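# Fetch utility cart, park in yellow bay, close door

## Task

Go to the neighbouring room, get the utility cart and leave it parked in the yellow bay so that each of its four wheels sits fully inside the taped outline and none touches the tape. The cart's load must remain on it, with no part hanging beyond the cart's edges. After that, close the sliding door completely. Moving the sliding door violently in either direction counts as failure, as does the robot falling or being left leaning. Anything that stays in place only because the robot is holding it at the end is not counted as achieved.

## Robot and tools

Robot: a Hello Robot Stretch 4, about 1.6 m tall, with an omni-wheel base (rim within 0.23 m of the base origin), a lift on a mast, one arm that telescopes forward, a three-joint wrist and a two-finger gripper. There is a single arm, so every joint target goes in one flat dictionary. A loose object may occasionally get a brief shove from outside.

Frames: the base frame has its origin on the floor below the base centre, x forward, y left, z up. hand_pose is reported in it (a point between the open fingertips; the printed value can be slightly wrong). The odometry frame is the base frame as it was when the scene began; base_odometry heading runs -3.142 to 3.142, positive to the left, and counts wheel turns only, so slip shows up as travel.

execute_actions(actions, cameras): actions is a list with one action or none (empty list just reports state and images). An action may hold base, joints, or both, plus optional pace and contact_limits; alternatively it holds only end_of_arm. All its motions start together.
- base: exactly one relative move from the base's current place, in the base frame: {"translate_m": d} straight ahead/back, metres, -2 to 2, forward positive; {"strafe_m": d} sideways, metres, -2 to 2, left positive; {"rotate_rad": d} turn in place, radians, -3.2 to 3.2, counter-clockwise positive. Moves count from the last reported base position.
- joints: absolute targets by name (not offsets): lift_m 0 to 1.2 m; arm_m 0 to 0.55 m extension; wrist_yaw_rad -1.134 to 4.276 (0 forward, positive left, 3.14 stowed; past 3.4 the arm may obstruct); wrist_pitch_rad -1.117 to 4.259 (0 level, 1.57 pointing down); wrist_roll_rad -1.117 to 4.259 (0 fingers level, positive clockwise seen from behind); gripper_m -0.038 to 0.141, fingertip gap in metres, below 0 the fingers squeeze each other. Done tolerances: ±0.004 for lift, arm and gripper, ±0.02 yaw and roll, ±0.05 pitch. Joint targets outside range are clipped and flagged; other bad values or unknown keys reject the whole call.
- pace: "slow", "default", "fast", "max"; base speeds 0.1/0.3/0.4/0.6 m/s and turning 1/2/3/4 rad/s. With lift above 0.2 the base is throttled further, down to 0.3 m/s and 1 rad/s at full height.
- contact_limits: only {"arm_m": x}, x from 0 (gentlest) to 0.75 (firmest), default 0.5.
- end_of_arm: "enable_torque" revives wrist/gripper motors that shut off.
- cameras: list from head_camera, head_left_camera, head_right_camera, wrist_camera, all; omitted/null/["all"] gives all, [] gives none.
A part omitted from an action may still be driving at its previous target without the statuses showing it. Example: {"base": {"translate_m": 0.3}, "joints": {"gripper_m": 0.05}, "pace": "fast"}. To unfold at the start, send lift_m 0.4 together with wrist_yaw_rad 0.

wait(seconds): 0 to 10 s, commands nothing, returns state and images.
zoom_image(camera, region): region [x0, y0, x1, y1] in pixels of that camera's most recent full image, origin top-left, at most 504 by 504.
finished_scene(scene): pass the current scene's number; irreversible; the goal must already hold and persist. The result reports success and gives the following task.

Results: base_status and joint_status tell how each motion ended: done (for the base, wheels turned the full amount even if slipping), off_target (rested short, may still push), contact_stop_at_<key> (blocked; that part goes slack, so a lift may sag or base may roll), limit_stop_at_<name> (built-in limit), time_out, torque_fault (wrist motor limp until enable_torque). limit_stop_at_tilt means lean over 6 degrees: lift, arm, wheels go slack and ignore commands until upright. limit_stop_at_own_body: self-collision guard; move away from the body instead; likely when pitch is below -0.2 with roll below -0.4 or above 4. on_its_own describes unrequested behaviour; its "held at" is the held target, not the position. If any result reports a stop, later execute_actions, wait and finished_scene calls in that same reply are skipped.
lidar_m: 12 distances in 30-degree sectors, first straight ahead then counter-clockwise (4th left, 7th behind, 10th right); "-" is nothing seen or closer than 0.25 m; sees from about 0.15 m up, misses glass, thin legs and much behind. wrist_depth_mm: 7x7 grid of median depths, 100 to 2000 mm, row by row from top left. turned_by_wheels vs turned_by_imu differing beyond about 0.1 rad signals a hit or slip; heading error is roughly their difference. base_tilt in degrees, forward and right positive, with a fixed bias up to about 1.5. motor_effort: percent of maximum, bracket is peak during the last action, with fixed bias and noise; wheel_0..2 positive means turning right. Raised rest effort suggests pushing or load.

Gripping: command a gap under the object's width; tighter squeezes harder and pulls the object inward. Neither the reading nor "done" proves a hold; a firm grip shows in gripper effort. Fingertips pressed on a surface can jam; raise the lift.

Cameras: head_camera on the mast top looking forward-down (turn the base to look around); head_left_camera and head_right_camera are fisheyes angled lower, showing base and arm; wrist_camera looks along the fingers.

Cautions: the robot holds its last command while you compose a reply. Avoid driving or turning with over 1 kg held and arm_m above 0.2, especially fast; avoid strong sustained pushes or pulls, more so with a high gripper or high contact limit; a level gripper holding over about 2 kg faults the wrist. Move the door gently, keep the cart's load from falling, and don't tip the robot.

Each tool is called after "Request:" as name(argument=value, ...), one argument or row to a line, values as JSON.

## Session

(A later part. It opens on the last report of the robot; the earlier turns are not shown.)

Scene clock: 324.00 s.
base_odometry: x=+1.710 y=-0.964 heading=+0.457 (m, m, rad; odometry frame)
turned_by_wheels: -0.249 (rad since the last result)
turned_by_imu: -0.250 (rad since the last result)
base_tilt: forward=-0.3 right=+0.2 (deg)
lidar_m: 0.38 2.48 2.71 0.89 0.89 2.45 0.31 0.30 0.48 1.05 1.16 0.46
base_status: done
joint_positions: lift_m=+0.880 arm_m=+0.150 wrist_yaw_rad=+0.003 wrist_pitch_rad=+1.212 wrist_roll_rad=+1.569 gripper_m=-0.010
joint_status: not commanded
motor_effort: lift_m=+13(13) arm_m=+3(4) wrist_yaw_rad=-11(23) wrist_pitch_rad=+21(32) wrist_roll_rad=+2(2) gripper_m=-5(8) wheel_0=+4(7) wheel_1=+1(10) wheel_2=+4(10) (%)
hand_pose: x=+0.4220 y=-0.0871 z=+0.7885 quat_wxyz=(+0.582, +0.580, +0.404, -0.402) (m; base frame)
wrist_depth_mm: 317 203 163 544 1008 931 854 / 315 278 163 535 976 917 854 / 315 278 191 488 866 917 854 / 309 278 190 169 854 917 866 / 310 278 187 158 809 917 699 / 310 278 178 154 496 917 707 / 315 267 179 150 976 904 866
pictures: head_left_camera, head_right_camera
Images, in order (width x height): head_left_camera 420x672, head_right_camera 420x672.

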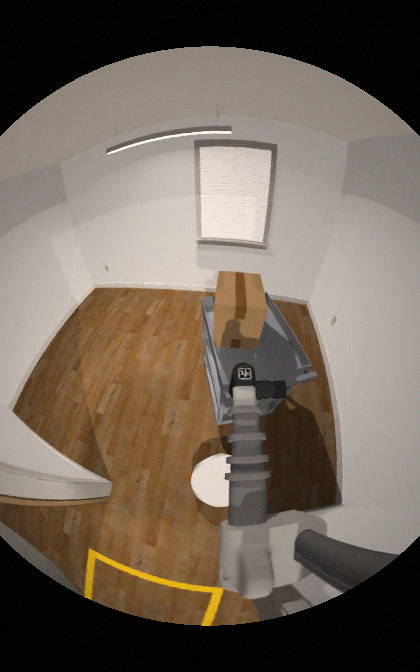

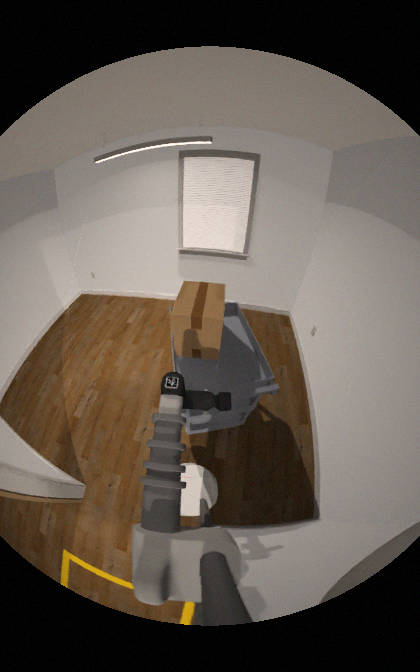

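Request:
execute_actions(
  actions=[
    {"joints":{"gripper_m":-0.035}},
  ],
  cameras=[],
)

Request:
execute_actions(
  actions=[
    {"base":{"strafe_m":0.35},"pace":"slow"},
  ],
  cameras=[],
)

Request:
execute_actions(
  actions=[
    {"base":{"rotate_rad":-0.2},"pace":"slow"},
  ],
  cameras=["head_left_camera","wrist_camera"],
)

Scene clock: 334.53 s.
base_odometry: x=+1.710 y=-0.964 heading=+0.457 (m, m, rad; odometry frame)
turned_by_wheels: +0.000 (rad since the last result)
turned_by_imu: -0.001 (rad since the last result)
base_tilt: forward=-0.4 right=+0.2 (deg)
lidar_m: 0.37 2.50 2.70 0.89 0.90 2.45 0.32 0.30 0.48 1.05 1.16 0.47
base_status: not commanded
joint_positions: lift_m=+0.880 arm_m=+0.150 wrist_yaw_rad=+0.004 wrist_pitch_rad=+1.215 wrist_roll_rad=+1.569 gripper_m=-0.035
joint_status: all done
motor_effort: lift_m=+13(13) arm_m=+3(2) wrist_yaw_rad=-13(14) wrist_pitch_rad=+13(20) wrist_roll_rad=+2(1) gripper_m=-16(21) wheel_0=+4(4) wheel_1=+1(1) wheel_2=+4(4) (%)
hand_pose: x=+0.4214 y=-0.0871 z=+0.7882 quat_wxyz=(+0.582, +0.580, +0.405, -0.402) (m; base frame)
wrist_depth_mm: 310 200 160 521 1025 931 854 / 310 273 160 521 976 917 854 / 312 273 189 480 878 917 854 / 306 274 188 162 842 917 854 / 306 274 185 151 788 917 691 / 309 273 176 152 484 917 707 / 310 260 176 146 976 891 866
pictures: none
No camera images: the call's "cameras" was empty. Leave "cameras" out to get every camera's image.

Scene clock: 339.17 s.
base_odometry: x=+1.556 y=-0.650 heading=+0.457 (m, m, rad; odometry frame)
turned_by_wheels: -0.001 (rad since the last result)
turned_by_imu: -0.005 (rad since the last result)
base_tilt: forward=-0.3 right=+0.3 (deg)
lidar_m: 0.44 2.56 2.36 0.67 0.55 2.42 2.38 0.58 0.52 1.39 0.46 0.40
base_status: done
joint_positions: lift_m=+0.880 arm_m=+0.150 wrist_yaw_rad=-0.002 wrist_pitch_rad=+1.219 wrist_roll_rad=+1.571 gripper_m=-0.035
joint_status: not commanded
motor_effort: lift_m=+15(15) arm_m=+3(3) wrist_yaw_rad=+4(11) wrist_pitch_rad=+1(14) wrist_roll_rad=-1(2) gripper_m=-16(17) wheel_0=-5(11) wheel_1=+1(3) wheel_2=-4(4) (%)
hand_pose: x=+0.4197 y=-0.0876 z=+0.7876 quat_wxyz=(+0.579, +0.580, +0.404, -0.405) (m; base frame)
wrist_depth_mm: 290 272 243 181 135 904 854 / 296 272 243 183 137 917 866 / 306 271 179 185 153 917 854 / 304 270 182 144 759 917 854 / 290 271 183 144 976 917 676 / 219 234 177 144 182 917 683 / 1537 169 180 141 976 891 854
pictures: none
No camera images: the call's "cameras" was empty. Leave "cameras" out to get every camera's image.

Scene clock: 340.33 s.
base_odometry: x=+1.556 y=-0.650 heading=+0.257 (m, m, rad; odometry frame)
turned_by_wheels: -0.199 (rad since the last result)
turned_by_imu: -0.200 (rad since the last result)
base_tilt: forward=-0.3 right=+0.2 (deg)
lidar_m: 0.39 2.41 2.49 1.35 0.53 2.53 2.38 2.18 0.51 0.78 0.55 0.42
base_status: done
joint_positions: lift_m=+0.880 arm_m=+0.150 wrist_yaw_rad=+0.003 wrist_pitch_rad=+1.215 wrist_roll_rad=+1.570 gripper_m=-0.035
joint_status: not commanded
motor_effort: lift_m=+14(15) arm_m=+2(2) wrist_yaw_rad=-10(10) wrist_pitch_rad=+16(13) wrist_roll_rad=-1(2) gripper_m=-13(20) wheel_0=+2(7) wheel_1=+1(5) wheel_2=+6(8) (%)
hand_pose: x=+0.4212 y=-0.0871 z=+0.7881 quat_wxyz=(+0.581, +0.580, +0.404, -0.403) (m; base frame)
wrist_depth_mm: 312 274 188 148 647 931 866 / 304 274 190 148 831 917 866 / 300 274 191 148 842 931 866 / 307 274 193 150 778 917 854 / 312 274 186 150 759 917 699 / 310 274 177 150 480 931 699 / 310 262 180 144 991 904 854
pictures: head_left_camera, wrist_camera
Images, in order (width x height): head_left_camera 420x672, wrist_camera 616x392.

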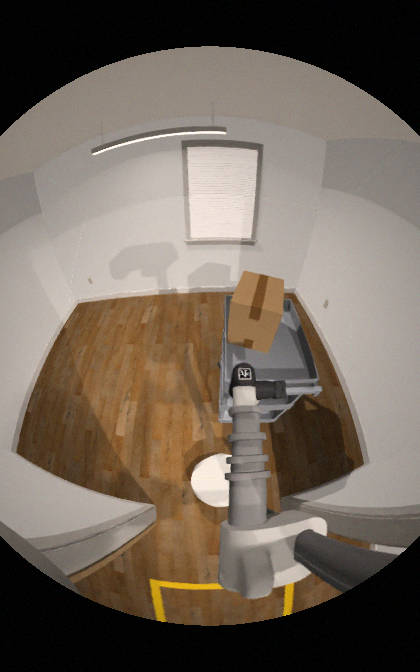

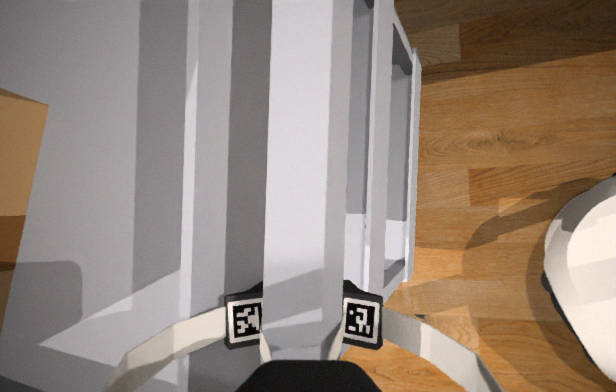

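Request:
execute_actions(
  actions=[
    {"base":{"strafe_m":0.17},"pace":"slow"},
  ],
  cameras=[],
)

Request:
execute_actions(
  actions=[
    {"base":{"translate_m":-0.35},"pace":"slow"},
  ],
  cameras=["head_left_camera","head_right_camera"],
)

Scene clock: 351.63 s.
base_odometry: x=+1.513 y=-0.485 heading=+0.257 (m, m, rad; odometry frame)
turned_by_wheels: +0.000 (rad since the last result)
turned_by_imu: -0.003 (rad since the last result)
base_tilt: forward=-0.3 right=+0.3 (deg)
lidar_m: 0.45 2.40 2.30 1.42 0.41 0.43 2.40 2.43 0.68 0.82 0.47 0.41
base_status: done
joint_positions: lift_m=+0.880 arm_m=+0.150 wrist_yaw_rad=-0.003 wrist_pitch_rad=+1.218 wrist_roll_rad=+1.571 gripper_m=-0.035
joint_status: not commanded
motor_effort: lift_m=+14(15) arm_m=+3(3) wrist_yaw_rad=+5(10) wrist_pitch_rad=+6(24) wrist_roll_rad=-1(1) gripper_m=-13(19) wheel_0=-4(12) wheel_1=+1(6) wheel_2=+1(4) (%)
hand_pose: x=+0.4200 y=-0.0877 z=+0.7878 quat_wxyz=(+0.580, +0.581, +0.404, -0.405) (m; base frame)
wrist_depth_mm: 291 274 246 183 139 917 854 / 298 274 245 183 153 917 866 / 306 273 182 146 480 917 866 / 310 273 184 146 768 917 854 / 298 273 189 146 960 931 683 / 229 244 178 148 182 917 683 / 1537 174 181 143 976 878 854
pictures: none
No camera images: the call's "cameras" was empty. Leave "cameras" out to get every camera's image.

Scene clock: 356.40 s.
base_odometry: x=+1.175 y=-0.574 heading=+0.257 (m, m, rad; odometry frame)
turned_by_wheels: +0.000 (rad since the last result)
turned_by_imu: +0.001 (rad since the last result)
base_tilt: forward=-0.3 right=+0.3 (deg)
lidar_m: 0.44 2.74 2.25 0.29 0.30 2.17 2.04 2.10 1.71 0.64 0.58 0.44
base_status: done
joint_positions: lift_m=+0.880 arm_m=+0.150 wrist_yaw_rad=+0.003 wrist_pitch_rad=+1.214 wrist_roll_rad=+1.570 gripper_m=-0.035
joint_status: not commanded
motor_effort: lift_m=+15(14) arm_m=+2(3) wrist_yaw_rad=-10(12) wrist_pitch_rad=+16(30) wrist_roll_rad=+1(2) gripper_m=-16(19) wheel_0=+0(8) wheel_1=-4(3) wheel_2=+6(11) (%)
hand_pose: x=+0.4215 y=-0.0871 z=+0.7881 quat_wxyz=(+0.582, +0.580, +0.404, -0.402) (m; base frame)
wrist_depth_mm: 306 274 187 153 854 917 866 / 306 276 185 152 842 917 854 / 307 276 183 152 854 917 854 / 312 276 182 150 768 931 854 / 312 276 189 150 768 904 691 / 312 274 178 150 436 917 699 / 255 217 178 144 991 891 854
pictures: head_left_camera, head_right_camera
Images, in order (width x height): head_left_camera 420x672, head_right_camera 420x672.

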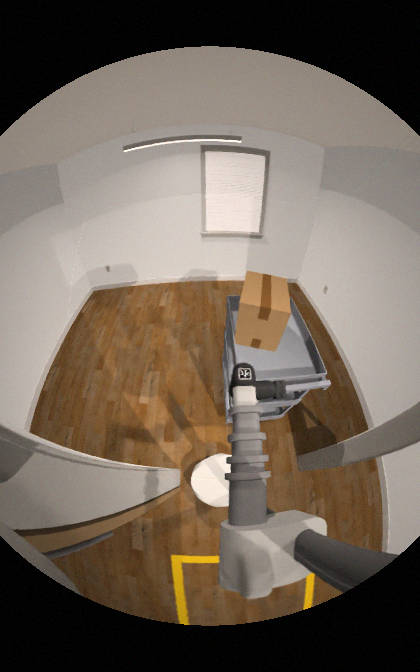

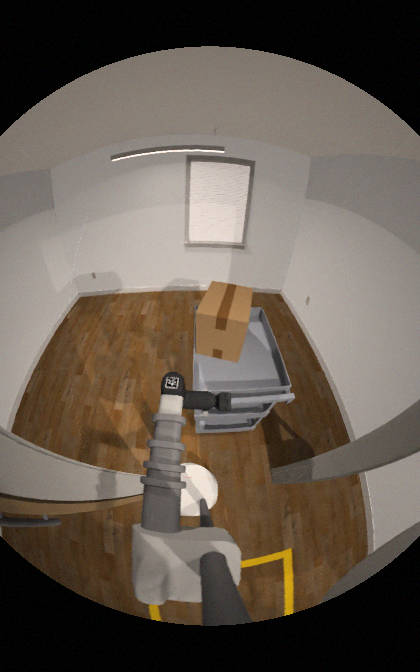

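Request:
execute_actions(
  actions=[
    {"base":{"translate_m":-0.45},"pace":"slow"},
  ],
  cameras=["head_right_camera"],
)

Request:
execute_actions(
  actions=[
    {"base":{"translate_m":-0.4},"pace":"slow"},
  ],
  cameras=["head_left_camera","head_right_camera"],
)

Scene clock: 371.70 s.
base_odometry: x=+0.740 y=-0.689 heading=+0.257 (m, m, rad; odometry frame)
turned_by_wheels: +0.000 (rad since the last result)
turned_by_imu: +0.000 (rad since the last result)
base_tilt: forward=-0.4 right=+0.2 (deg)
lidar_m: 0.42 0.44 0.41 1.07 2.14 1.69 1.60 1.63 1.72 1.63 0.79 0.47
base_status: done
joint_positions: lift_m=+0.880 arm_m=+0.150 wrist_yaw_rad=+0.003 wrist_pitch_rad=+1.215 wrist_roll_rad=+1.569 gripper_m=-0.035
joint_status: not commanded
motor_effort: lift_m=+15(15) arm_m=+2(2) wrist_yaw_rad=-11(13) wrist_pitch_rad=+12(22) wrist_roll_rad=+3(2) gripper_m=-15(15) wheel_0=-1(3) wheel_1=-2(6) wheel_2=+3(10) (%)
hand_pose: x=+0.4212 y=-0.0871 z=+0.7880 quat_wxyz=(+0.582, +0.579, +0.405, -0.403) (m; base frame)
wrist_depth_mm: 310 201 169 647 1008 917 866 / 310 208 166 597 991 917 866 / 310 203 161 569 976 917 866 / 310 274 161 549 878 904 854 / 310 273 189 162 715 931 691 / 310 273 176 152 183 917 699 / 310 262 175 146 192 904 854
pictures: head_right_camera
Images, in order (width x height): head_right_camera 420x672.

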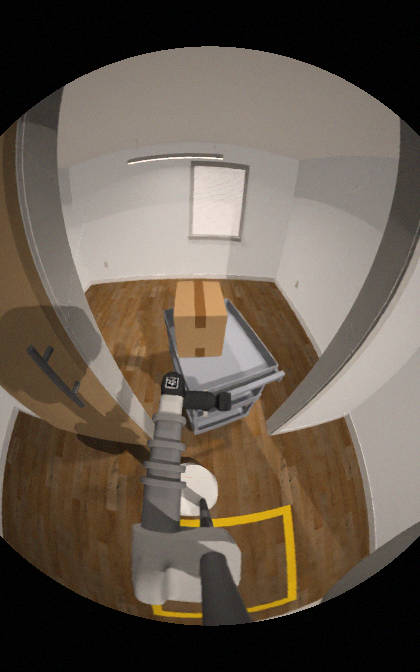

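Scene clock: 376.97 s.
base_odometry: x=+0.353 y=-0.791 heading=+0.258 (m, m, rad; odometry frame)
turned_by_wheels: +0.001 (rad since the last result)
turned_by_imu: +0.003 (rad since the last result)
base_tilt: forward=-0.3 right=+0.2 (deg)
lidar_m: 0.42 0.72 0.98 2.05 1.83 1.27 1.18 1.24 1.62 1.64 1.22 0.50
base_status: done
joint_positions: lift_m=+0.880 arm_m=+0.150 wrist_yaw_rad=+0.006 wrist_pitch_rad=+1.213 wrist_roll_rad=+1.568 gripper_m=-0.035
joint_status: not commanded
on_its_own: wrist_yaw_rad is at rest, and its effort (-21) is outside its rest range (-13 to +13)
motor_effort: lift_m=+15(15) arm_m=+2(2) wrist_yaw_rad=-21(26) wrist_pitch_rad=+21(23) wrist_roll_rad=+6(12) gripper_m=-17(17) wheel_0=+4(4) wheel_1=-2(6) wheel_2=+10(11) (%)
hand_pose: x=+0.4220 y=-0.0868 z=+0.7882 quat_wxyz=(+0.583, +0.579, +0.406, -0.401) (m; base frame)
wrist_depth_mm: 230 185 591 1098 1008 917 842 / 309 179 615 904 1008 917 854 / 310 206 172 597 976 917 854 / 310 202 163 574 976 917 854 / 310 198 161 554 691 917 691 / 312 274 175 152 183 917 699 / 312 262 174 145 179 891 854
pictures: head_left_camera, head_right_camera
Images, in order (width x height): head_left_camera 420x672, head_right_camera 420x672.

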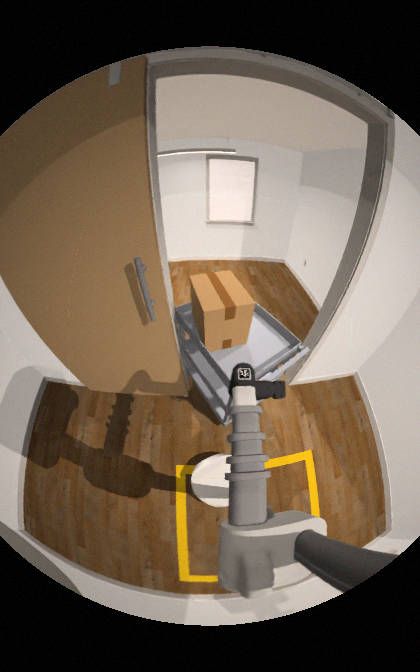

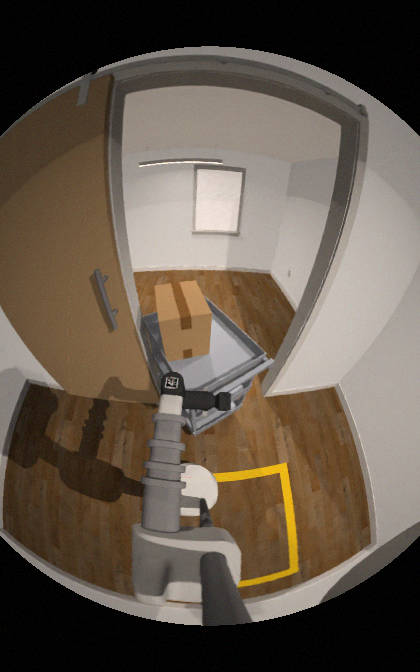

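Request:
execute_actions(
  actions=[
    {"joints":{"gripper_m":0.04},"pace":"slow"},
  ],
  cameras=[],
)

Request:
execute_actions(
  actions=[
    {"base":{"strafe_m":-0.25},"pace":"slow"},
  ],
  cameras=["head_left_camera","wrist_camera"],
)

Scene clock: 388.70 s.
base_odometry: x=+0.353 y=-0.791 heading=+0.258 (m, m, rad; odometry frame)
turned_by_wheels: +0.000 (rad since the last result)
turned_by_imu: -0.002 (rad since the last result)
base_tilt: forward=-0.5 right=+0.2 (deg)
lidar_m: 0.40 0.73 0.97 2.05 1.83 1.27 1.19 1.23 1.59 1.64 1.22 0.50
base_status: not commanded
joint_positions: lift_m=+0.880 arm_m=+0.150 wrist_yaw_rad=+0.000 wrist_pitch_rad=+1.219 wrist_roll_rad=+1.569 gripper_m=+0.040
joint_status: all done
motor_effort: lift_m=+15(15) arm_m=+2(2) wrist_yaw_rad=-3(21) wrist_pitch_rad=+1(17) wrist_roll_rad=+4(6) gripper_m=-2(19) wheel_0=+4(4) wheel_1=-2(3) wheel_2=+5(10) (%)
hand_pose: x=+0.4199 y=-0.0874 z=+0.7876 quat_wxyz=(+0.580, +0.579, +0.405, -0.404) (m; base frame)
wrist_depth_mm: 231 188 591 1098 991 931 854 / 229 180 621 1042 991 917 854 / 310 206 184 597 1008 931 854 / 309 204 166 580 960 931 854 / 309 198 161 564 831 917 683 / 310 273 169 158 191 931 683 / 309 273 175 148 960 904 854
pictures: none
No camera images: the call's "cameras" was empty. Leave "cameras" out to get every camera's image.

Scene clock: 392.33 s.
base_odometry: x=+0.417 y=-1.032 heading=+0.259 (m, m, rad; odometry frame)
turned_by_wheels: +0.001 (rad since the last result)
turned_by_imu: +0.002 (rad since the last result)
base_tilt: forward=-0.3 right=+0.2 (deg)
lidar_m: 0.37 0.50 1.01 2.29 1.81 1.26 1.17 1.22 1.49 1.40 1.23 0.49
base_status: done
joint_positions: lift_m=+0.880 arm_m=+0.150 wrist_yaw_rad=+0.002 wrist_pitch_rad=+1.222 wrist_roll_rad=+1.567 gripper_m=+0.040
joint_status: not commanded
motor_effort: lift_m=+14(14) arm_m=+2(2) wrist_yaw_rad=-9(18) wrist_pitch_rad=-7(10) wrist_roll_rad=+7(8) gripper_m=-5(3) wheel_0=+5(12) wheel_1=+0(5) wheel_2=+3(3) (%)
hand_pose: x=+0.4194 y=-0.0872 z=+0.7874 quat_wxyz=(+0.581, +0.578, +0.407, -0.404) (m; base frame)
wrist_depth_mm: 569 676 878 1078 991 931 854 / 206 809 991 1078 991 931 854 / 237 188 634 1078 991 917 854 / 224 179 603 597 991 931 854 / 307 208 163 569 831 931 676 / 307 193 160 153 193 917 683 / 307 273 176 143 163 891 854
pictures: head_left_camera, wrist_camera
Images, in order (width x height): head_left_camera 420x672, wrist_camera 616x392.

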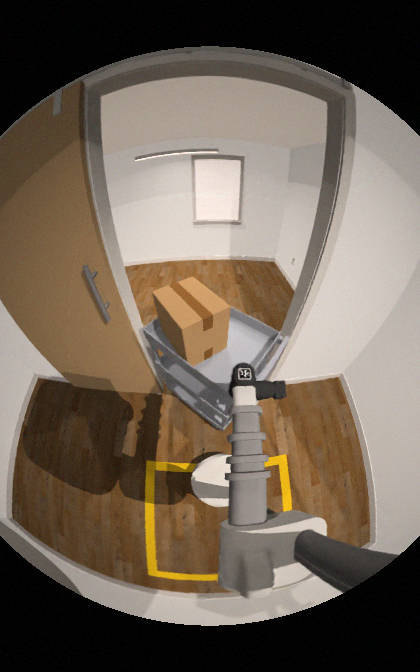

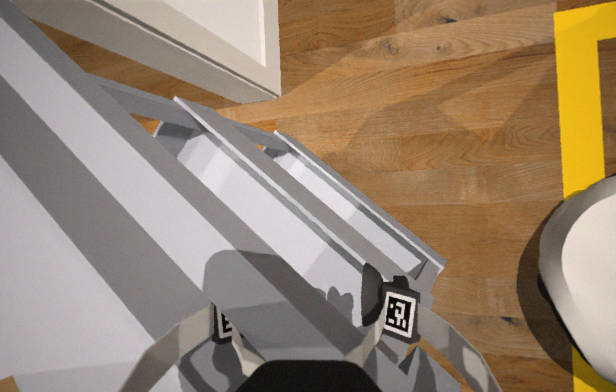

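Request:
execute_actions(
  actions=[
    {"joints":{"gripper_m":-0.03},"pace":"slow"},
  ],
  cameras=[],
)

Request:
execute_actions(
  actions=[
    {"base":{"strafe_m":0.3},"pace":"slow"},
  ],
  cameras=["head_left_camera","wrist_camera"],
)

Scene clock: 407.17 s.
base_odometry: x=+0.417 y=-1.032 heading=+0.258 (m, m, rad; odometry frame)
turned_by_wheels: +0.000 (rad since the last result)
turned_by_imu: -0.002 (rad since the last result)
base_tilt: forward=-0.4 right=+0.2 (deg)
lidar_m: 0.37 0.49 1.01 2.29 1.82 1.27 1.19 1.22 1.49 1.40 1.24 0.50
base_status: not commanded
joint_positions: lift_m=+0.880 arm_m=+0.150 wrist_yaw_rad=+0.007 wrist_pitch_rad=+1.218 wrist_roll_rad=+1.565 gripper_m=-0.029
joint_status: all done
on_its_own: wrist_yaw_rad is at rest, and its effort (-21) is outside its rest range (-13 to +13); wrist_roll_rad is at rest, and its effort (+14) is outside its rest range (-13 to +13)
motor_effort: lift_m=+17(17) arm_m=+2(2) wrist_yaw_rad=-21(22) wrist_pitch_rad=+4(8) wrist_roll_rad=+14(14) gripper_m=-20(16) wheel_0=+3(6) wheel_1=+0(0) wheel_2=+3(3) (%)
hand_pose: x=+0.4207 y=-0.0868 z=+0.7875 quat_wxyz=(+0.583, +0.577, +0.408, -0.402) (m; base frame)
wrist_depth_mm: 236 668 866 1078 991 917 854 / 200 539 976 1078 991 917 854 / 230 183 627 1060 991 917 866 / 215 174 603 591 991 917 842 / 303 204 158 564 778 917 676 / 301 188 159 149 180 904 683 / 301 166 173 140 161 156 854
pictures: none
No camera images: the call's "cameras" was empty. Leave "cameras" out to get every camera's image.

Scene clock: 411.33 s.
base_odometry: x=+0.340 y=-0.743 heading=+0.258 (m, m, rad; odometry frame)
turned_by_wheels: +0.000 (rad since the last result)
turned_by_imu: -0.003 (rad since the last result)
base_tilt: forward=-0.4 right=+0.3 (deg)
lidar_m: 0.40 0.70 1.00 1.99 1.85 1.27 1.20 1.23 1.63 1.70 1.21 0.46
base_status: done
joint_positions: lift_m=+0.880 arm_m=+0.150 wrist_yaw_rad=-0.003 wrist_pitch_rad=+1.227 wrist_roll_rad=+1.569 gripper_m=-0.030
joint_status: not commanded
motor_effort: lift_m=+17(17) arm_m=+2(2) wrist_yaw_rad=+6(21) wrist_pitch_rad=-18(17) wrist_roll_rad=+4(13) gripper_m=-11(19) wheel_0=-2(9) wheel_1=+4(8) wheel_2=-2(1) (%)
hand_pose: x=+0.4177 y=-0.0877 z=+0.7867 quat_wxyz=(+0.578, +0.578, +0.407, -0.407) (m; base frame)
wrist_depth_mm: 301 206 187 1098 991 931 854 / 301 200 165 750 1008 917 866 / 301 200 159 580 976 931 866 / 301 195 157 484 878 917 854 / 300 267 187 149 640 931 668 / 300 268 176 145 180 917 676 / 300 266 167 139 177 891 866
pictures: head_left_camera, wrist_camera
Images, in order (width x height): head_left_camera 420x672, wrist_camera 616x392.

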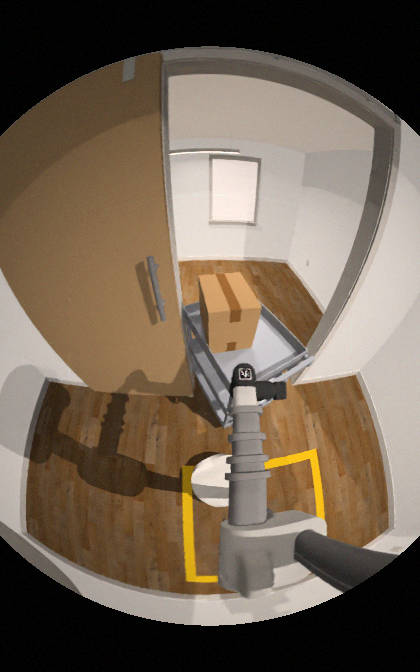

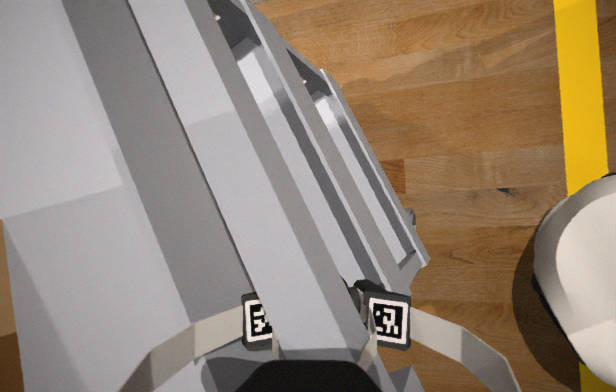

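Request:
execute_actions(
  actions=[
    {"base":{"rotate_rad":0.3},"pace":"slow"},
  ],
  cameras=[],
)

Request:
execute_actions(
  actions=[
    {"base":{"translate_m":-0.3},"pace":"slow"},
  ],
  cameras=["head_left_camera","head_right_camera"],
)

Scene clock: 420.10 s.
base_odometry: x=+0.340 y=-0.743 heading=+0.558 (m, m, rad; odometry frame)
turned_by_wheels: +0.300 (rad since the last result)
turned_by_imu: +0.299 (rad since the last result)
base_tilt: forward=-0.3 right=+0.3 (deg)
lidar_m: 0.44 0.85 1.40 2.01 1.41 1.21 1.21 1.38 1.71 1.68 0.56 0.43
base_status: done
joint_positions: lift_m=+0.880 arm_m=+0.150 wrist_yaw_rad=-0.001 wrist_pitch_rad=+1.222 wrist_roll_rad=+1.570 gripper_m=-0.030
joint_status: not commanded
motor_effort: lift_m=+17(17) arm_m=+2(2) wrist_yaw_rad=+0(14) wrist_pitch_rad=-11(29) wrist_roll_rad=+1(3) gripper_m=-16(15) wheel_0=-2(8) wheel_1=-1(4) wheel_2=-2(12) (%)
hand_pose: x=+0.4190 y=-0.0875 z=+0.7871 quat_wxyz=(+0.579, +0.579, +0.406, -0.406) (m; base frame)
wrist_depth_mm: 297 270 186 145 723 917 866 / 294 268 185 145 788 931 854 / 298 268 185 145 768 917 866 / 304 268 184 145 768 917 842 / 303 268 183 145 768 917 683 / 303 268 174 144 180 931 676 / 256 224 173 142 976 891 854
pictures: none
No camera images: the call's "cameras" was empty. Leave "cameras" out to get every camera's image.

Scene clock: 424.40 s.
base_odometry: x=+0.086 y=-0.901 heading=+0.558 (m, m, rad; odometry frame)
turned_by_wheels: +0.000 (rad since the last result)
turned_by_imu: +0.001 (rad since the last result)
base_tilt: forward=-0.4 right=+0.2 (deg)
lidar_m: 0.44 1.16 2.07 1.94 1.09 0.92 0.92 1.04 1.62 1.63 0.53 0.43
base_status: done
joint_positions: lift_m=+0.880 arm_m=+0.150 wrist_yaw_rad=+0.003 wrist_pitch_rad=+1.214 wrist_roll_rad=+1.570 gripper_m=-0.030
joint_status: not commanded
motor_effort: lift_m=+17(17) arm_m=+1(2) wrist_yaw_rad=-11(17) wrist_pitch_rad=+18(46) wrist_roll_rad=+1(1) gripper_m=-14(15) wheel_0=+0(6) wheel_1=-4(9) wheel_2=+7(11) (%)
hand_pose: x=+0.4217 y=-0.0871 z=+0.7879 quat_wxyz=(+0.582, +0.580, +0.404, -0.402) (m; base frame)
wrist_depth_mm: 300 274 183 148 544 917 866 / 300 274 187 148 778 917 854 / 306 274 190 148 842 917 866 / 312 276 193 150 768 917 854 / 312 276 187 150 798 917 691 / 306 276 178 150 496 931 699 / 251 228 179 148 991 891 866
pictures: head_left_camera, head_right_camera
Images, in order (width x height): head_left_camera 420x672, head_right_camera 420x672.

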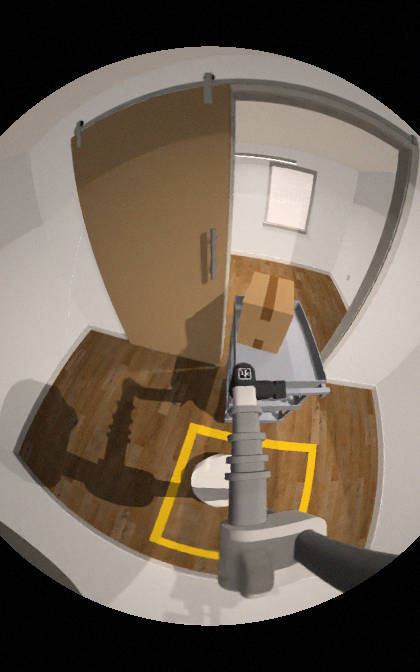

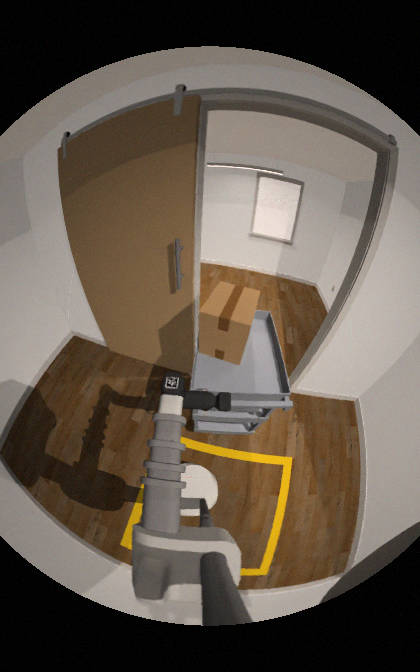

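Request:
execute_actions(
  actions=[
    {"joints":{"gripper_m":0.05},"pace":"slow"},
  ],
  cameras=[],
)

Request:
execute_actions(
  actions=[
    {"base":{"strafe_m":-0.17},"pace":"slow"},
  ],
  cameras=["wrist_camera"],
)

Request:
execute_actions(
  actions=[
    {"joints":{"gripper_m":-0.03},"pace":"slow"},
  ],
  cameras=[],
)

Request:
execute_actions(
  actions=[
    {"base":{"translate_m":-0.3},"pace":"slow"},
  ],
  cameras=["head_left_camera","head_right_camera"],
)

Scene clock: 437.67 s.
base_odometry: x=+0.086 y=-0.901 heading=+0.558 (m, m, rad; odometry frame)
turned_by_wheels: +0.000 (rad since the last result)
turned_by_imu: -0.002 (rad since the last result)
base_tilt: forward=-0.3 right=+0.2 (deg)
lidar_m: 0.41 1.18 2.08 1.96 1.07 0.91 0.90 1.05 1.64 1.63 0.54 0.43
base_status: not commanded
joint_positions: lift_m=+0.880 arm_m=+0.150 wrist_yaw_rad=-0.001 wrist_pitch_rad=+1.221 wrist_roll_rad=+1.570 gripper_m=+0.050
joint_status: all done
motor_effort: lift_m=+17(17) arm_m=+1(1) wrist_yaw_rad=+0(11) wrist_pitch_rad=-4(17) wrist_roll_rad=+0(1) gripper_m=-1(15) wheel_0=+0(0) wheel_1=-4(4) wheel_2=+3(7) (%)
hand_pose: x=+0.4195 y=-0.0875 z=+0.7872 quat_wxyz=(+0.579, +0.579, +0.405, -0.405) (m; base frame)
wrist_depth_mm: 303 273 190 149 691 917 854 / 300 272 185 150 842 917 866 / 304 272 187 149 768 917 854 / 307 272 182 149 842 917 854 / 309 272 184 151 866 917 676 / 307 272 178 151 194 917 683 / 259 250 182 147 976 904 866
pictures: none
No camera images: the call's "cameras" was empty. Leave "cameras" out to get every camera's image.

Scene clock: 440.50 s.
base_odometry: x=+0.176 y=-1.045 heading=+0.558 (m, m, rad; odometry frame)
turned_by_wheels: +0.000 (rad since the last result)
turned_by_imu: +0.001 (rad since the last result)
base_tilt: forward=-0.4 right=+0.3 (deg)
lidar_m: 0.38 0.42 2.01 2.02 1.13 0.95 0.95 1.10 1.48 1.46 1.21 0.42
base_status: done
joint_positions: lift_m=+0.880 arm_m=+0.150 wrist_yaw_rad=+0.001 wrist_pitch_rad=+1.225 wrist_roll_rad=+1.570 gripper_m=+0.050
joint_status: not commanded
motor_effort: lift_m=+17(17) arm_m=+1(1) wrist_yaw_rad=-4(6) wrist_pitch_rad=-15(13) wrist_roll_rad=+0(1) gripper_m=+0(0) wheel_0=+4(10) wheel_1=-2(4) wheel_2=+1(2) (%)
hand_pose: x=+0.4186 y=-0.0874 z=+0.7869 quat_wxyz=(+0.579, +0.578, +0.407, -0.406) (m; base frame)
wrist_depth_mm: 300 267 178 143 991 917 854 / 300 268 180 143 960 917 854 / 301 267 183 145 768 917 854 / 301 267 186 145 788 917 842 / 294 267 181 145 842 931 676 / 296 267 174 146 193 917 676 / 301 268 178 143 778 904 854
pictures: wrist_camera
Images, in order (width x height): wrist_camera 616x392.

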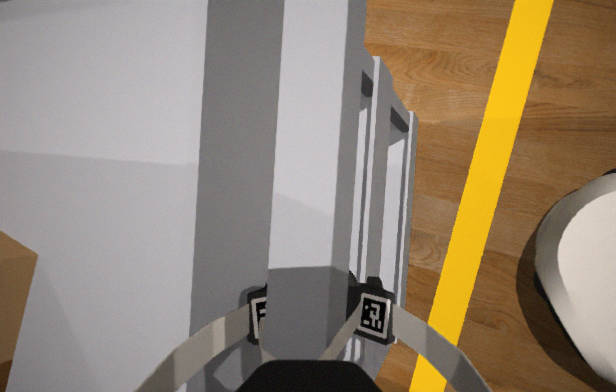

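Scene clock: 443.27 s.
base_odometry: x=+0.176 y=-1.045 heading=+0.558 (m, m, rad; odometry frame)
turned_by_wheels: +0.000 (rad since the last result)
turned_by_imu: -0.001 (rad since the last result)
base_tilt: forward=-0.3 right=+0.2 (deg)
lidar_m: 0.35 0.40 2.02 2.01 1.12 0.94 0.95 1.09 1.48 1.48 1.22 0.40
base_status: not commanded
joint_positions: lift_m=+0.880 arm_m=+0.150 wrist_yaw_rad=+0.001 wrist_pitch_rad=+1.219 wrist_roll_rad=+1.570 gripper_m=-0.030
joint_status: all done
motor_effort: lift_m=+17(17) arm_m=+1(1) wrist_yaw_rad=-5(6) wrist_pitch_rad=+3(15) wrist_roll_rad=+0(0) gripper_m=-12(13) wheel_0=+2(4) wheel_1=-1(1) wheel_2=+1(2) (%)
hand_pose: x=+0.4202 y=-0.0873 z=+0.7874 quat_wxyz=(+0.580, +0.579, +0.405, -0.404) (m; base frame)
wrist_depth_mm: 306 271 182 144 991 917 854 / 306 271 186 144 585 917 866 / 306 271 180 144 768 931 866 / 306 270 182 144 768 931 866 / 300 271 186 146 798 917 676 / 300 271 178 146 184 917 683 / 306 262 174 143 759 891 854
pictures: none
No camera images: the call's "cameras" was empty. Leave "cameras" out to get every camera's image.

Scene clock: 447.53 s.
base_odometry: x=-0.078 y=-1.204 heading=+0.558 (m, m, rad; odometry frame)
turned_by_wheels: +0.000 (rad since the last result)
turned_by_imu: +0.001 (rad since the last result)
base_tilt: forward=-0.4 right=+0.2 (deg)
lidar_m: 0.39 0.45 2.33 1.40 0.78 0.67 0.66 0.76 1.31 1.40 1.58 0.42
base_status: done
joint_positions: lift_m=+0.880 arm_m=+0.150 wrist_yaw_rad=+0.003 wrist_pitch_rad=+1.214 wrist_roll_rad=+1.570 gripper_m=-0.030
joint_status: not commanded
motor_effort: lift_m=+17(17) arm_m=+1(1) wrist_yaw_rad=-12(14) wrist_pitch_rad=+17(32) wrist_roll_rad=+0(0) gripper_m=-14(16) wheel_0=+2(4) wheel_1=-3(5) wheel_2=+7(11) (%)
hand_pose: x=+0.4219 y=-0.0871 z=+0.7880 quat_wxyz=(+0.582, +0.580, +0.404, -0.402) (m; base frame)
wrist_depth_mm: 314 276 180 146 976 917 854 / 312 276 185 146 504 917 854 / 314 276 185 146 530 917 854 / 314 274 186 146 831 917 842 / 304 276 191 148 854 917 699 / 307 276 177 150 473 917 699 / 314 263 181 146 960 878 854
pictures: head_left_camera, head_right_camera
Images, in order (width x height): head_left_camera 420x672, head_right_camera 420x672.

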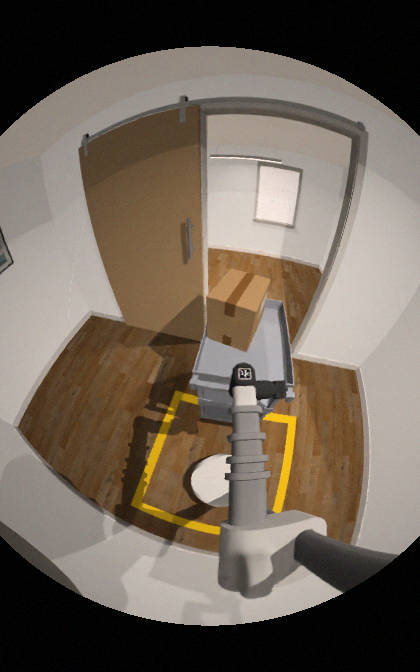

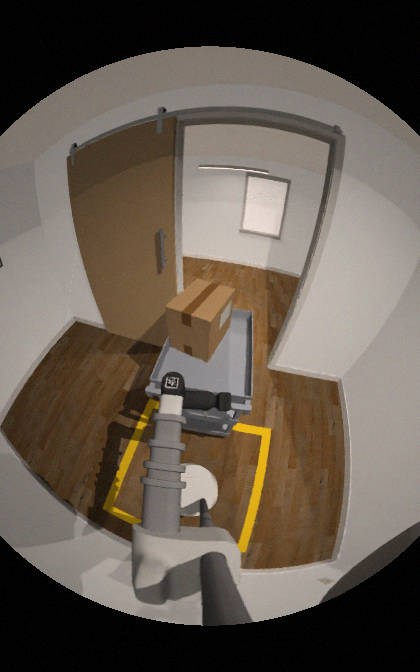

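Request:
execute_actions(
  actions=[
    {"base":{"strafe_m":0.13},"pace":"slow"},
  ],
  cameras=[],
)

Request:
execute_actions(
  actions=[
    {"base":{"rotate_rad":-0.3},"pace":"slow"},
  ],
  cameras=[],
)

Request:
execute_actions(
  actions=[
    {"base":{"translate_m":-0.3},"pace":"slow"},
  ],
)

Scene clock: 463.97 s.
base_odometry: x=-0.147 y=-1.094 heading=+0.558 (m, m, rad; odometry frame)
turned_by_wheels: +0.000 (rad since the last result)
turned_by_imu: -0.003 (rad since the last result)
base_tilt: forward=-0.3 right=+0.2 (deg)
lidar_m: 0.40 1.50 2.20 1.35 0.74 0.63 0.63 0.73 1.25 1.52 0.50 0.41
base_status: done
joint_positions: lift_m=+0.880 arm_m=+0.150 wrist_yaw_rad=-0.001 wrist_pitch_rad=+1.214 wrist_roll_rad=+1.570 gripper_m=-0.030
joint_status: not commanded
motor_effort: lift_m=+17(17) arm_m=+1(1) wrist_yaw_rad=+0(12) wrist_pitch_rad=+17(17) wrist_roll_rad=-1(1) gripper_m=-16(20) wheel_0=-6(10) wheel_1=+1(4) wheel_2=+2(5) (%)
hand_pose: x=+0.4215 y=-0.0875 z=+0.7880 quat_wxyz=(+0.581, +0.581, +0.403, -0.403) (m; base frame)
wrist_depth_mm: 314 277 247 183 452 931 854 / 303 276 185 147 500 917 866 / 298 276 183 147 530 917 854 / 307 276 189 146 798 931 854 / 314 277 190 148 842 931 699 / 312 274 178 150 473 917 699 / 310 262 181 146 991 891 854
pictures: none
No camera images: the call's "cameras" was empty. Leave "cameras" out to get every camera's image.

Scene clock: 465.33 s.
base_odometry: x=-0.147 y=-1.094 heading=+0.259 (m, m, rad; odometry frame)
turned_by_wheels: -0.299 (rad since the last result)
turned_by_imu: -0.301 (rad since the last result)
base_tilt: forward=-0.4 right=+0.2 (deg)
lidar_m: 0.35 0.37 1.76 2.20 0.95 0.68 0.62 0.66 0.88 1.52 1.56 0.43
base_status: done
joint_positions: lift_m=+0.880 arm_m=+0.150 wrist_yaw_rad=+0.001 wrist_pitch_rad=+1.219 wrist_roll_rad=+1.570 gripper_m=-0.030
joint_status: not commanded
motor_effort: lift_m=+17(17) arm_m=+1(1) wrist_yaw_rad=-6(19) wrist_pitch_rad=+1(30) wrist_roll_rad=+0(1) gripper_m=-11(17) wheel_0=+3(6) wheel_1=+2(3) wheel_2=+4(10) (%)
hand_pose: x=+0.4201 y=-0.0873 z=+0.7874 quat_wxyz=(+0.580, +0.579, +0.405, -0.404) (m; base frame)
wrist_depth_mm: 272 267 189 159 1008 917 854 / 306 272 185 151 991 917 866 / 307 271 188 151 866 931 854 / 307 272 182 150 842 917 854 / 306 272 186 149 831 931 676 / 301 272 178 148 184 931 683 / 296 264 177 144 521 891 866
pictures: none
No camera images: the call's "cameras" was empty. Leave "cameras" out to get every camera's image.

Scene clock: 469.60 s.
base_odometry: x=-0.437 y=-1.171 heading=+0.259 (m, m, rad; odometry frame)
turned_by_wheels: +0.000 (rad since the last result)
turned_by_imu: -0.001 (rad since the last result)
base_tilt: forward=-0.4 right=+0.2 (deg)
lidar_m: 0.39 0.40 2.23 1.73 0.51 0.35 0.33 0.33 0.46 1.11 1.59 0.44
base_status: done
joint_positions: lift_m=+0.880 arm_m=+0.150 wrist_yaw_rad=+0.001 wrist_pitch_rad=+1.213 wrist_roll_rad=+1.570 gripper_m=-0.030
joint_status: not commanded
motor_effort: lift_m=+17(17) arm_m=+2(1) wrist_yaw_rad=-4(16) wrist_pitch_rad=+21(31) wrist_roll_rad=+0(1) gripper_m=-13(16) wheel_0=-4(6) wheel_1=-3(3) wheel_2=+4(12) (%)
hand_pose: x=+0.4216 y=-0.0873 z=+0.7880 quat_wxyz=(+0.581, +0.581, +0.404, -0.403) (m; base frame)
wrist_depth_mm: 314 277 189 151 991 931 866 / 314 276 189 151 768 917 854 / 314 276 189 151 768 917 854 / 314 276 190 151 768 917 854 / 301 276 189 151 768 917 699 / 307 276 179 150 473 931 699 / 312 266 180 146 539 891 866
pictures: head_camera, head_left_camera, head_right_camera, wrist_camera
Images, in order (width x height): head_camera 420x560, head_left_camera 420x672, head_right_camera 420x672, wrist_camera 616x392.

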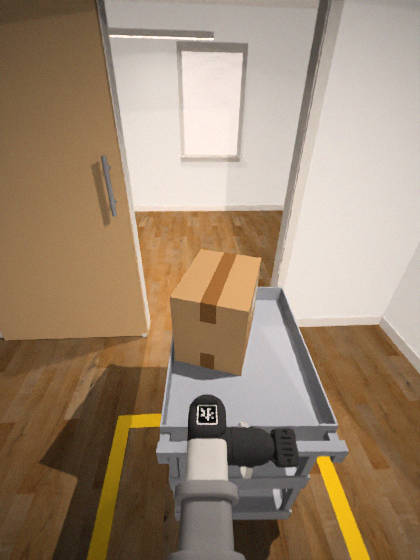

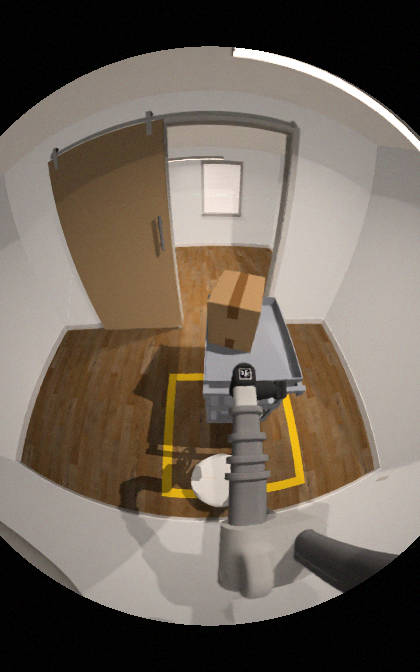

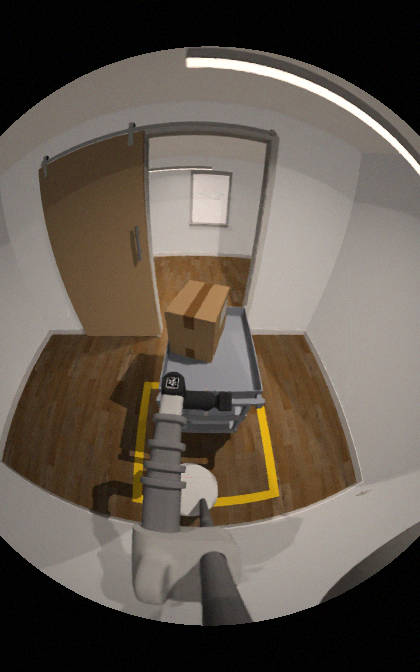

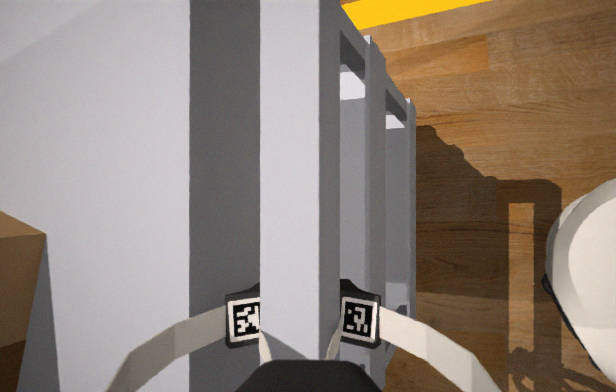

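Request:
execute_actions(
  actions=[
    {"base":{"strafe_m":0.2},"pace":"slow"},
  ],
  cameras=[],
)

Request:
execute_actions(
  actions=[
    {"base":{"translate_m":-0.06},"joints":{"arm_m":0.0},"pace":"slow"},
  ],
  cameras=["head_camera","head_left_camera","head_right_camera"],
)

Scene clock: 484.10 s.
base_odometry: x=-0.488 y=-0.977 heading=+0.258 (m, m, rad; odometry frame)
turned_by_wheels: +0.000 (rad since the last result)
turned_by_imu: -0.004 (rad since the last result)
base_tilt: forward=-0.4 right=+0.2 (deg)
lidar_m: 0.45 1.61 2.09 1.83 0.53 0.37 0.35 0.36 0.47 1.14 0.54 0.42
base_status: done
joint_positions: lift_m=+0.880 arm_m=+0.150 wrist_yaw_rad=-0.002 wrist_pitch_rad=+1.215 wrist_roll_rad=+1.570 gripper_m=-0.030
joint_status: not commanded
motor_effort: lift_m=+17(17) arm_m=+1(1) wrist_yaw_rad=+5(7) wrist_pitch_rad=+14(18) wrist_roll_rad=+0(0) gripper_m=-13(16) wheel_0=-7(12) wheel_1=+2(9) wheel_2=+0(2) (%)
hand_pose: x=+0.4209 y=-0.0877 z=+0.7878 quat_wxyz=(+0.580, +0.581, +0.403, -0.404) (m; base frame)
wrist_depth_mm: 296 276 184 149 544 931 854 / 301 276 186 148 809 931 866 / 307 276 188 148 842 917 866 / 312 276 190 148 778 917 854 / 310 274 192 148 798 931 691 / 290 271 179 150 184 917 699 / 229 185 178 144 976 891 854
pictures: none
No camera images: the call's "cameras" was empty. Leave "cameras" out to get every camera's image.

Scene clock: 486.90 s.
base_odometry: x=-0.546 y=-0.993 heading=+0.258 (m, m, rad; odometry frame)
turned_by_wheels: +0.000 (rad since the last result)
turned_by_imu: +0.000 (rad since the last result)
base_tilt: forward=-0.3 right=+0.3 (deg)
lidar_m: 0.29 1.68 2.10 1.52 0.46 0.30 0.29 0.29 0.41 0.95 0.35 0.31
base_status: done
joint_positions: lift_m=+0.880 arm_m=+0.001 wrist_yaw_rad=+0.003 wrist_pitch_rad=+1.215 wrist_roll_rad=+1.570 gripper_m=-0.030
joint_status: all done
motor_effort: lift_m=+17(17) arm_m=-7(9) wrist_yaw_rad=-11(16) wrist_pitch_rad=+15(32) wrist_roll_rad=-1(1) gripper_m=-16(15) wheel_0=-1(10) wheel_1=-3(11) wheel_2=+5(12) (%)
hand_pose: x=+0.2729 y=-0.0871 z=+0.7879 quat_wxyz=(+0.581, +0.580, +0.405, -0.403) (m; base frame)
wrist_depth_mm: 306 276 193 150 732 917 866 / 300 276 185 150 842 917 854 / 306 276 185 150 768 917 854 / 312 276 186 151 768 917 676 / 314 276 187 150 778 732 676 / 309 276 179 151 442 723 668 / 250 222 179 144 991 715 676
pictures: head_camera, head_left_camera, head_right_camera
Images, in order (width x height): head_camera 420x560, head_left_camera 420x672, head_right_camera 420x672.

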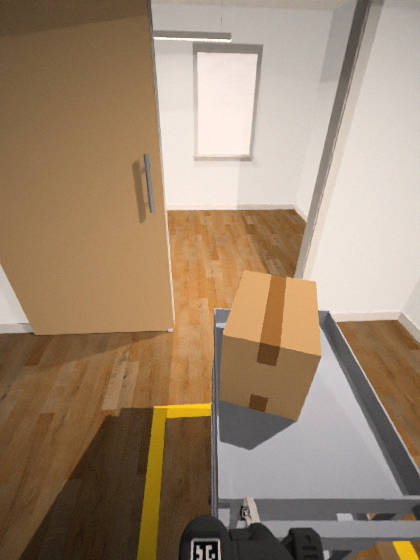

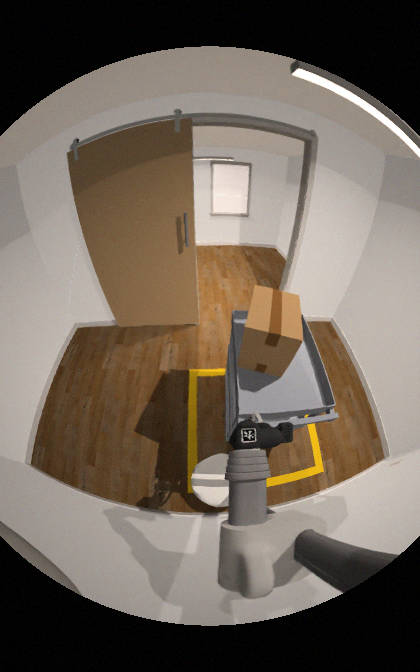

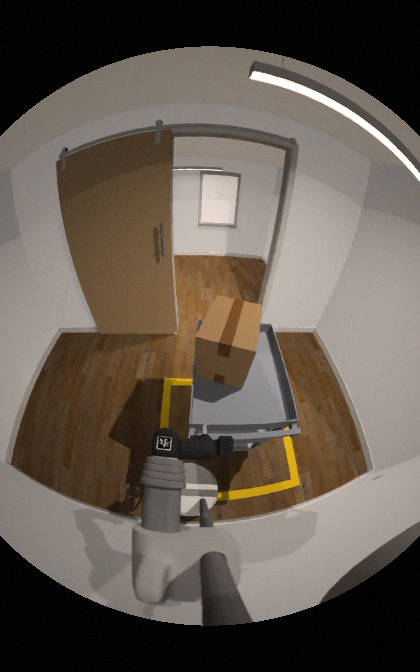

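Request:
execute_actions(
  actions=[
    {"joints":{"gripper_m":0.1,"arm_m":0.02},"pace":"slow"},
  ],
  cameras=[],
)

Request:
execute_actions(
  actions=[
    {"joints":{"lift_m":0.94},"pace":"slow"},
  ],
  cameras=["wrist_camera"],
)

Request:
execute_actions(
  actions=[
    {"joints":{"lift_m":1.02},"pace":"slow"},
  ],
  cameras=["wrist_camera","head_camera"],
)

Scene clock: 507.10 s.
base_odometry: x=-0.546 y=-0.993 heading=+0.258 (m, m, rad; odometry frame)
turned_by_wheels: +0.000 (rad since the last result)
turned_by_imu: -0.003 (rad since the last result)
base_tilt: forward=-0.3 right=+0.3 (deg)
lidar_m: 0.30 1.68 2.08 1.51 0.46 0.31 0.29 0.30 0.40 0.94 0.37 0.31
base_status: not commanded
joint_positions: lift_m=+0.880 arm_m=+0.019 wrist_yaw_rad=-0.002 wrist_pitch_rad=+1.227 wrist_roll_rad=+1.570 gripper_m=+0.100
joint_status: all done
motor_effort: lift_m=+17(17) arm_m=+7(9) wrist_yaw_rad=+5(10) wrist_pitch_rad=-20(18) wrist_roll_rad=+0(0) gripper_m=-1(13) wheel_0=+0(0) wheel_1=-2(3) wheel_2=-1(5) (%)
hand_pose: x=+0.2868 y=-0.0877 z=+0.7867 quat_wxyz=(+0.578, +0.579, +0.406, -0.408) (m; base frame)
wrist_depth_mm: 297 268 187 146 707 917 854 / 296 268 187 146 778 931 866 / 300 268 189 146 788 917 866 / 301 270 189 146 798 917 676 / 303 268 190 146 854 723 668 / 303 268 180 146 193 732 676 / 259 260 172 142 976 723 668
pictures: none
No camera images: the call's "cameras" was empty. Leave "cameras" out to get every camera's image.

Scene clock: 508.47 s.
base_odometry: x=-0.546 y=-0.993 heading=+0.258 (m, m, rad; odometry frame)
turned_by_wheels: +0.000 (rad since the last result)
turned_by_imu: +0.000 (rad since the last result)
base_tilt: forward=-0.3 right=+0.3 (deg)
lidar_m: 0.31 1.69 2.07 1.53 0.43 0.31 0.27 0.30 0.42 0.94 0.37 0.32
base_status: not commanded
joint_positions: lift_m=+0.939 arm_m=+0.019 wrist_yaw_rad=+0.000 wrist_pitch_rad=+1.225 wrist_roll_rad=+1.570 gripper_m=+0.100
joint_status: all done
motor_effort: lift_m=+32(31) arm_m=+5(7) wrist_yaw_rad=-3(5) wrist_pitch_rad=-14(26) wrist_roll_rad=-1(1) gripper_m=+1(2) wheel_0=+0(0) wheel_1=-2(2) wheel_2=-1(1) (%)
hand_pose: x=+0.2878 y=-0.0874 z=+0.8456 quat_wxyz=(+0.579, +0.578, +0.407, -0.406) (m; base frame)
wrist_depth_mm: 375 340 307 225 715 976 904 / 312 340 307 226 820 976 904 / 327 340 307 227 820 976 904 / 342 340 307 228 842 976 723 / 355 342 307 229 759 768 723 / 345 334 307 196 197 778 723 / 1397 274 216 182 1008 960 723
pictures: wrist_camera
Images, in order (width x height): wrist_camera 616x392.

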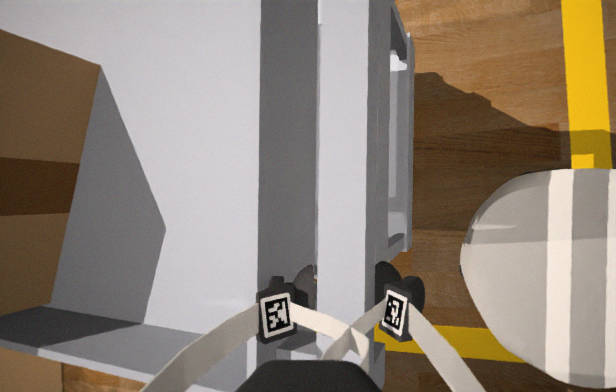

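Scene clock: 508.97 s.
base_odometry: x=-0.546 y=-0.993 heading=+0.258 (m, m, rad; odometry frame)
turned_by_wheels: +0.000 (rad since the last result)
turned_by_imu: +0.000 (rad since the last result)
base_tilt: forward=-0.4 right=+0.3 (deg)
lidar_m: 0.30 1.69 2.08 1.52 0.44 0.31 0.29 0.29 0.40 0.94 0.36 0.32
base_status: not commanded
joint_positions: lift_m=+0.938 arm_m=+0.019 wrist_yaw_rad=+0.000 wrist_pitch_rad=+1.226 wrist_roll_rad=+1.570 gripper_m=+0.100
joint_status: lift_m contact_stop (moved -0.001 of +0.081)
on_its_own: lift_m is slack since a contact_stop (your +1.020 is given up)
motor_effort: lift_m=+21(36) arm_m=+3(5) wrist_yaw_rad=-2(7) wrist_pitch_rad=-16(19) wrist_roll_rad=+0(0) gripper_m=+2(0) wheel_0=-1(1) wheel_1=-2(2) wheel_2=+0(1) (%)
hand_pose: x=+0.2879 y=-0.0874 z=+0.8449 quat_wxyz=(+0.579, +0.578, +0.407, -0.407) (m; base frame)
wrist_depth_mm: 375 340 307 236 723 960 904 / 312 342 307 238 820 991 904 / 324 340 307 239 820 976 917 / 340 342 307 240 831 976 732 / 355 340 307 240 750 778 723 / 345 336 307 192 195 788 723 / 1366 276 215 181 1025 946 732
pictures: head_camera, wrist_camera
Images, in order (width x height): head_camera 420x560, wrist_camera 616x392.

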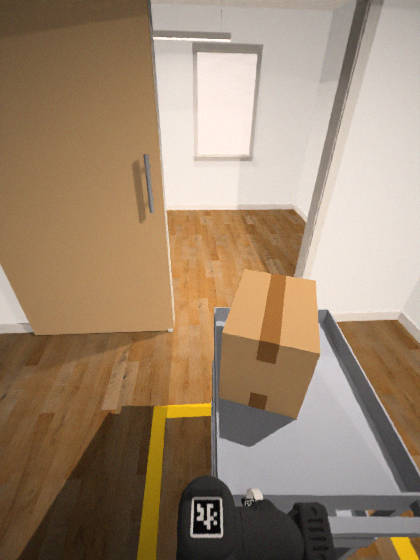

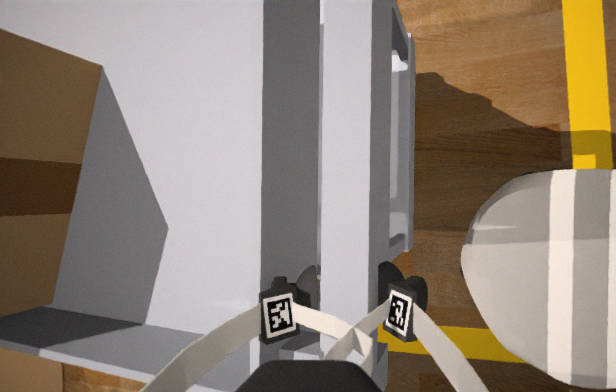

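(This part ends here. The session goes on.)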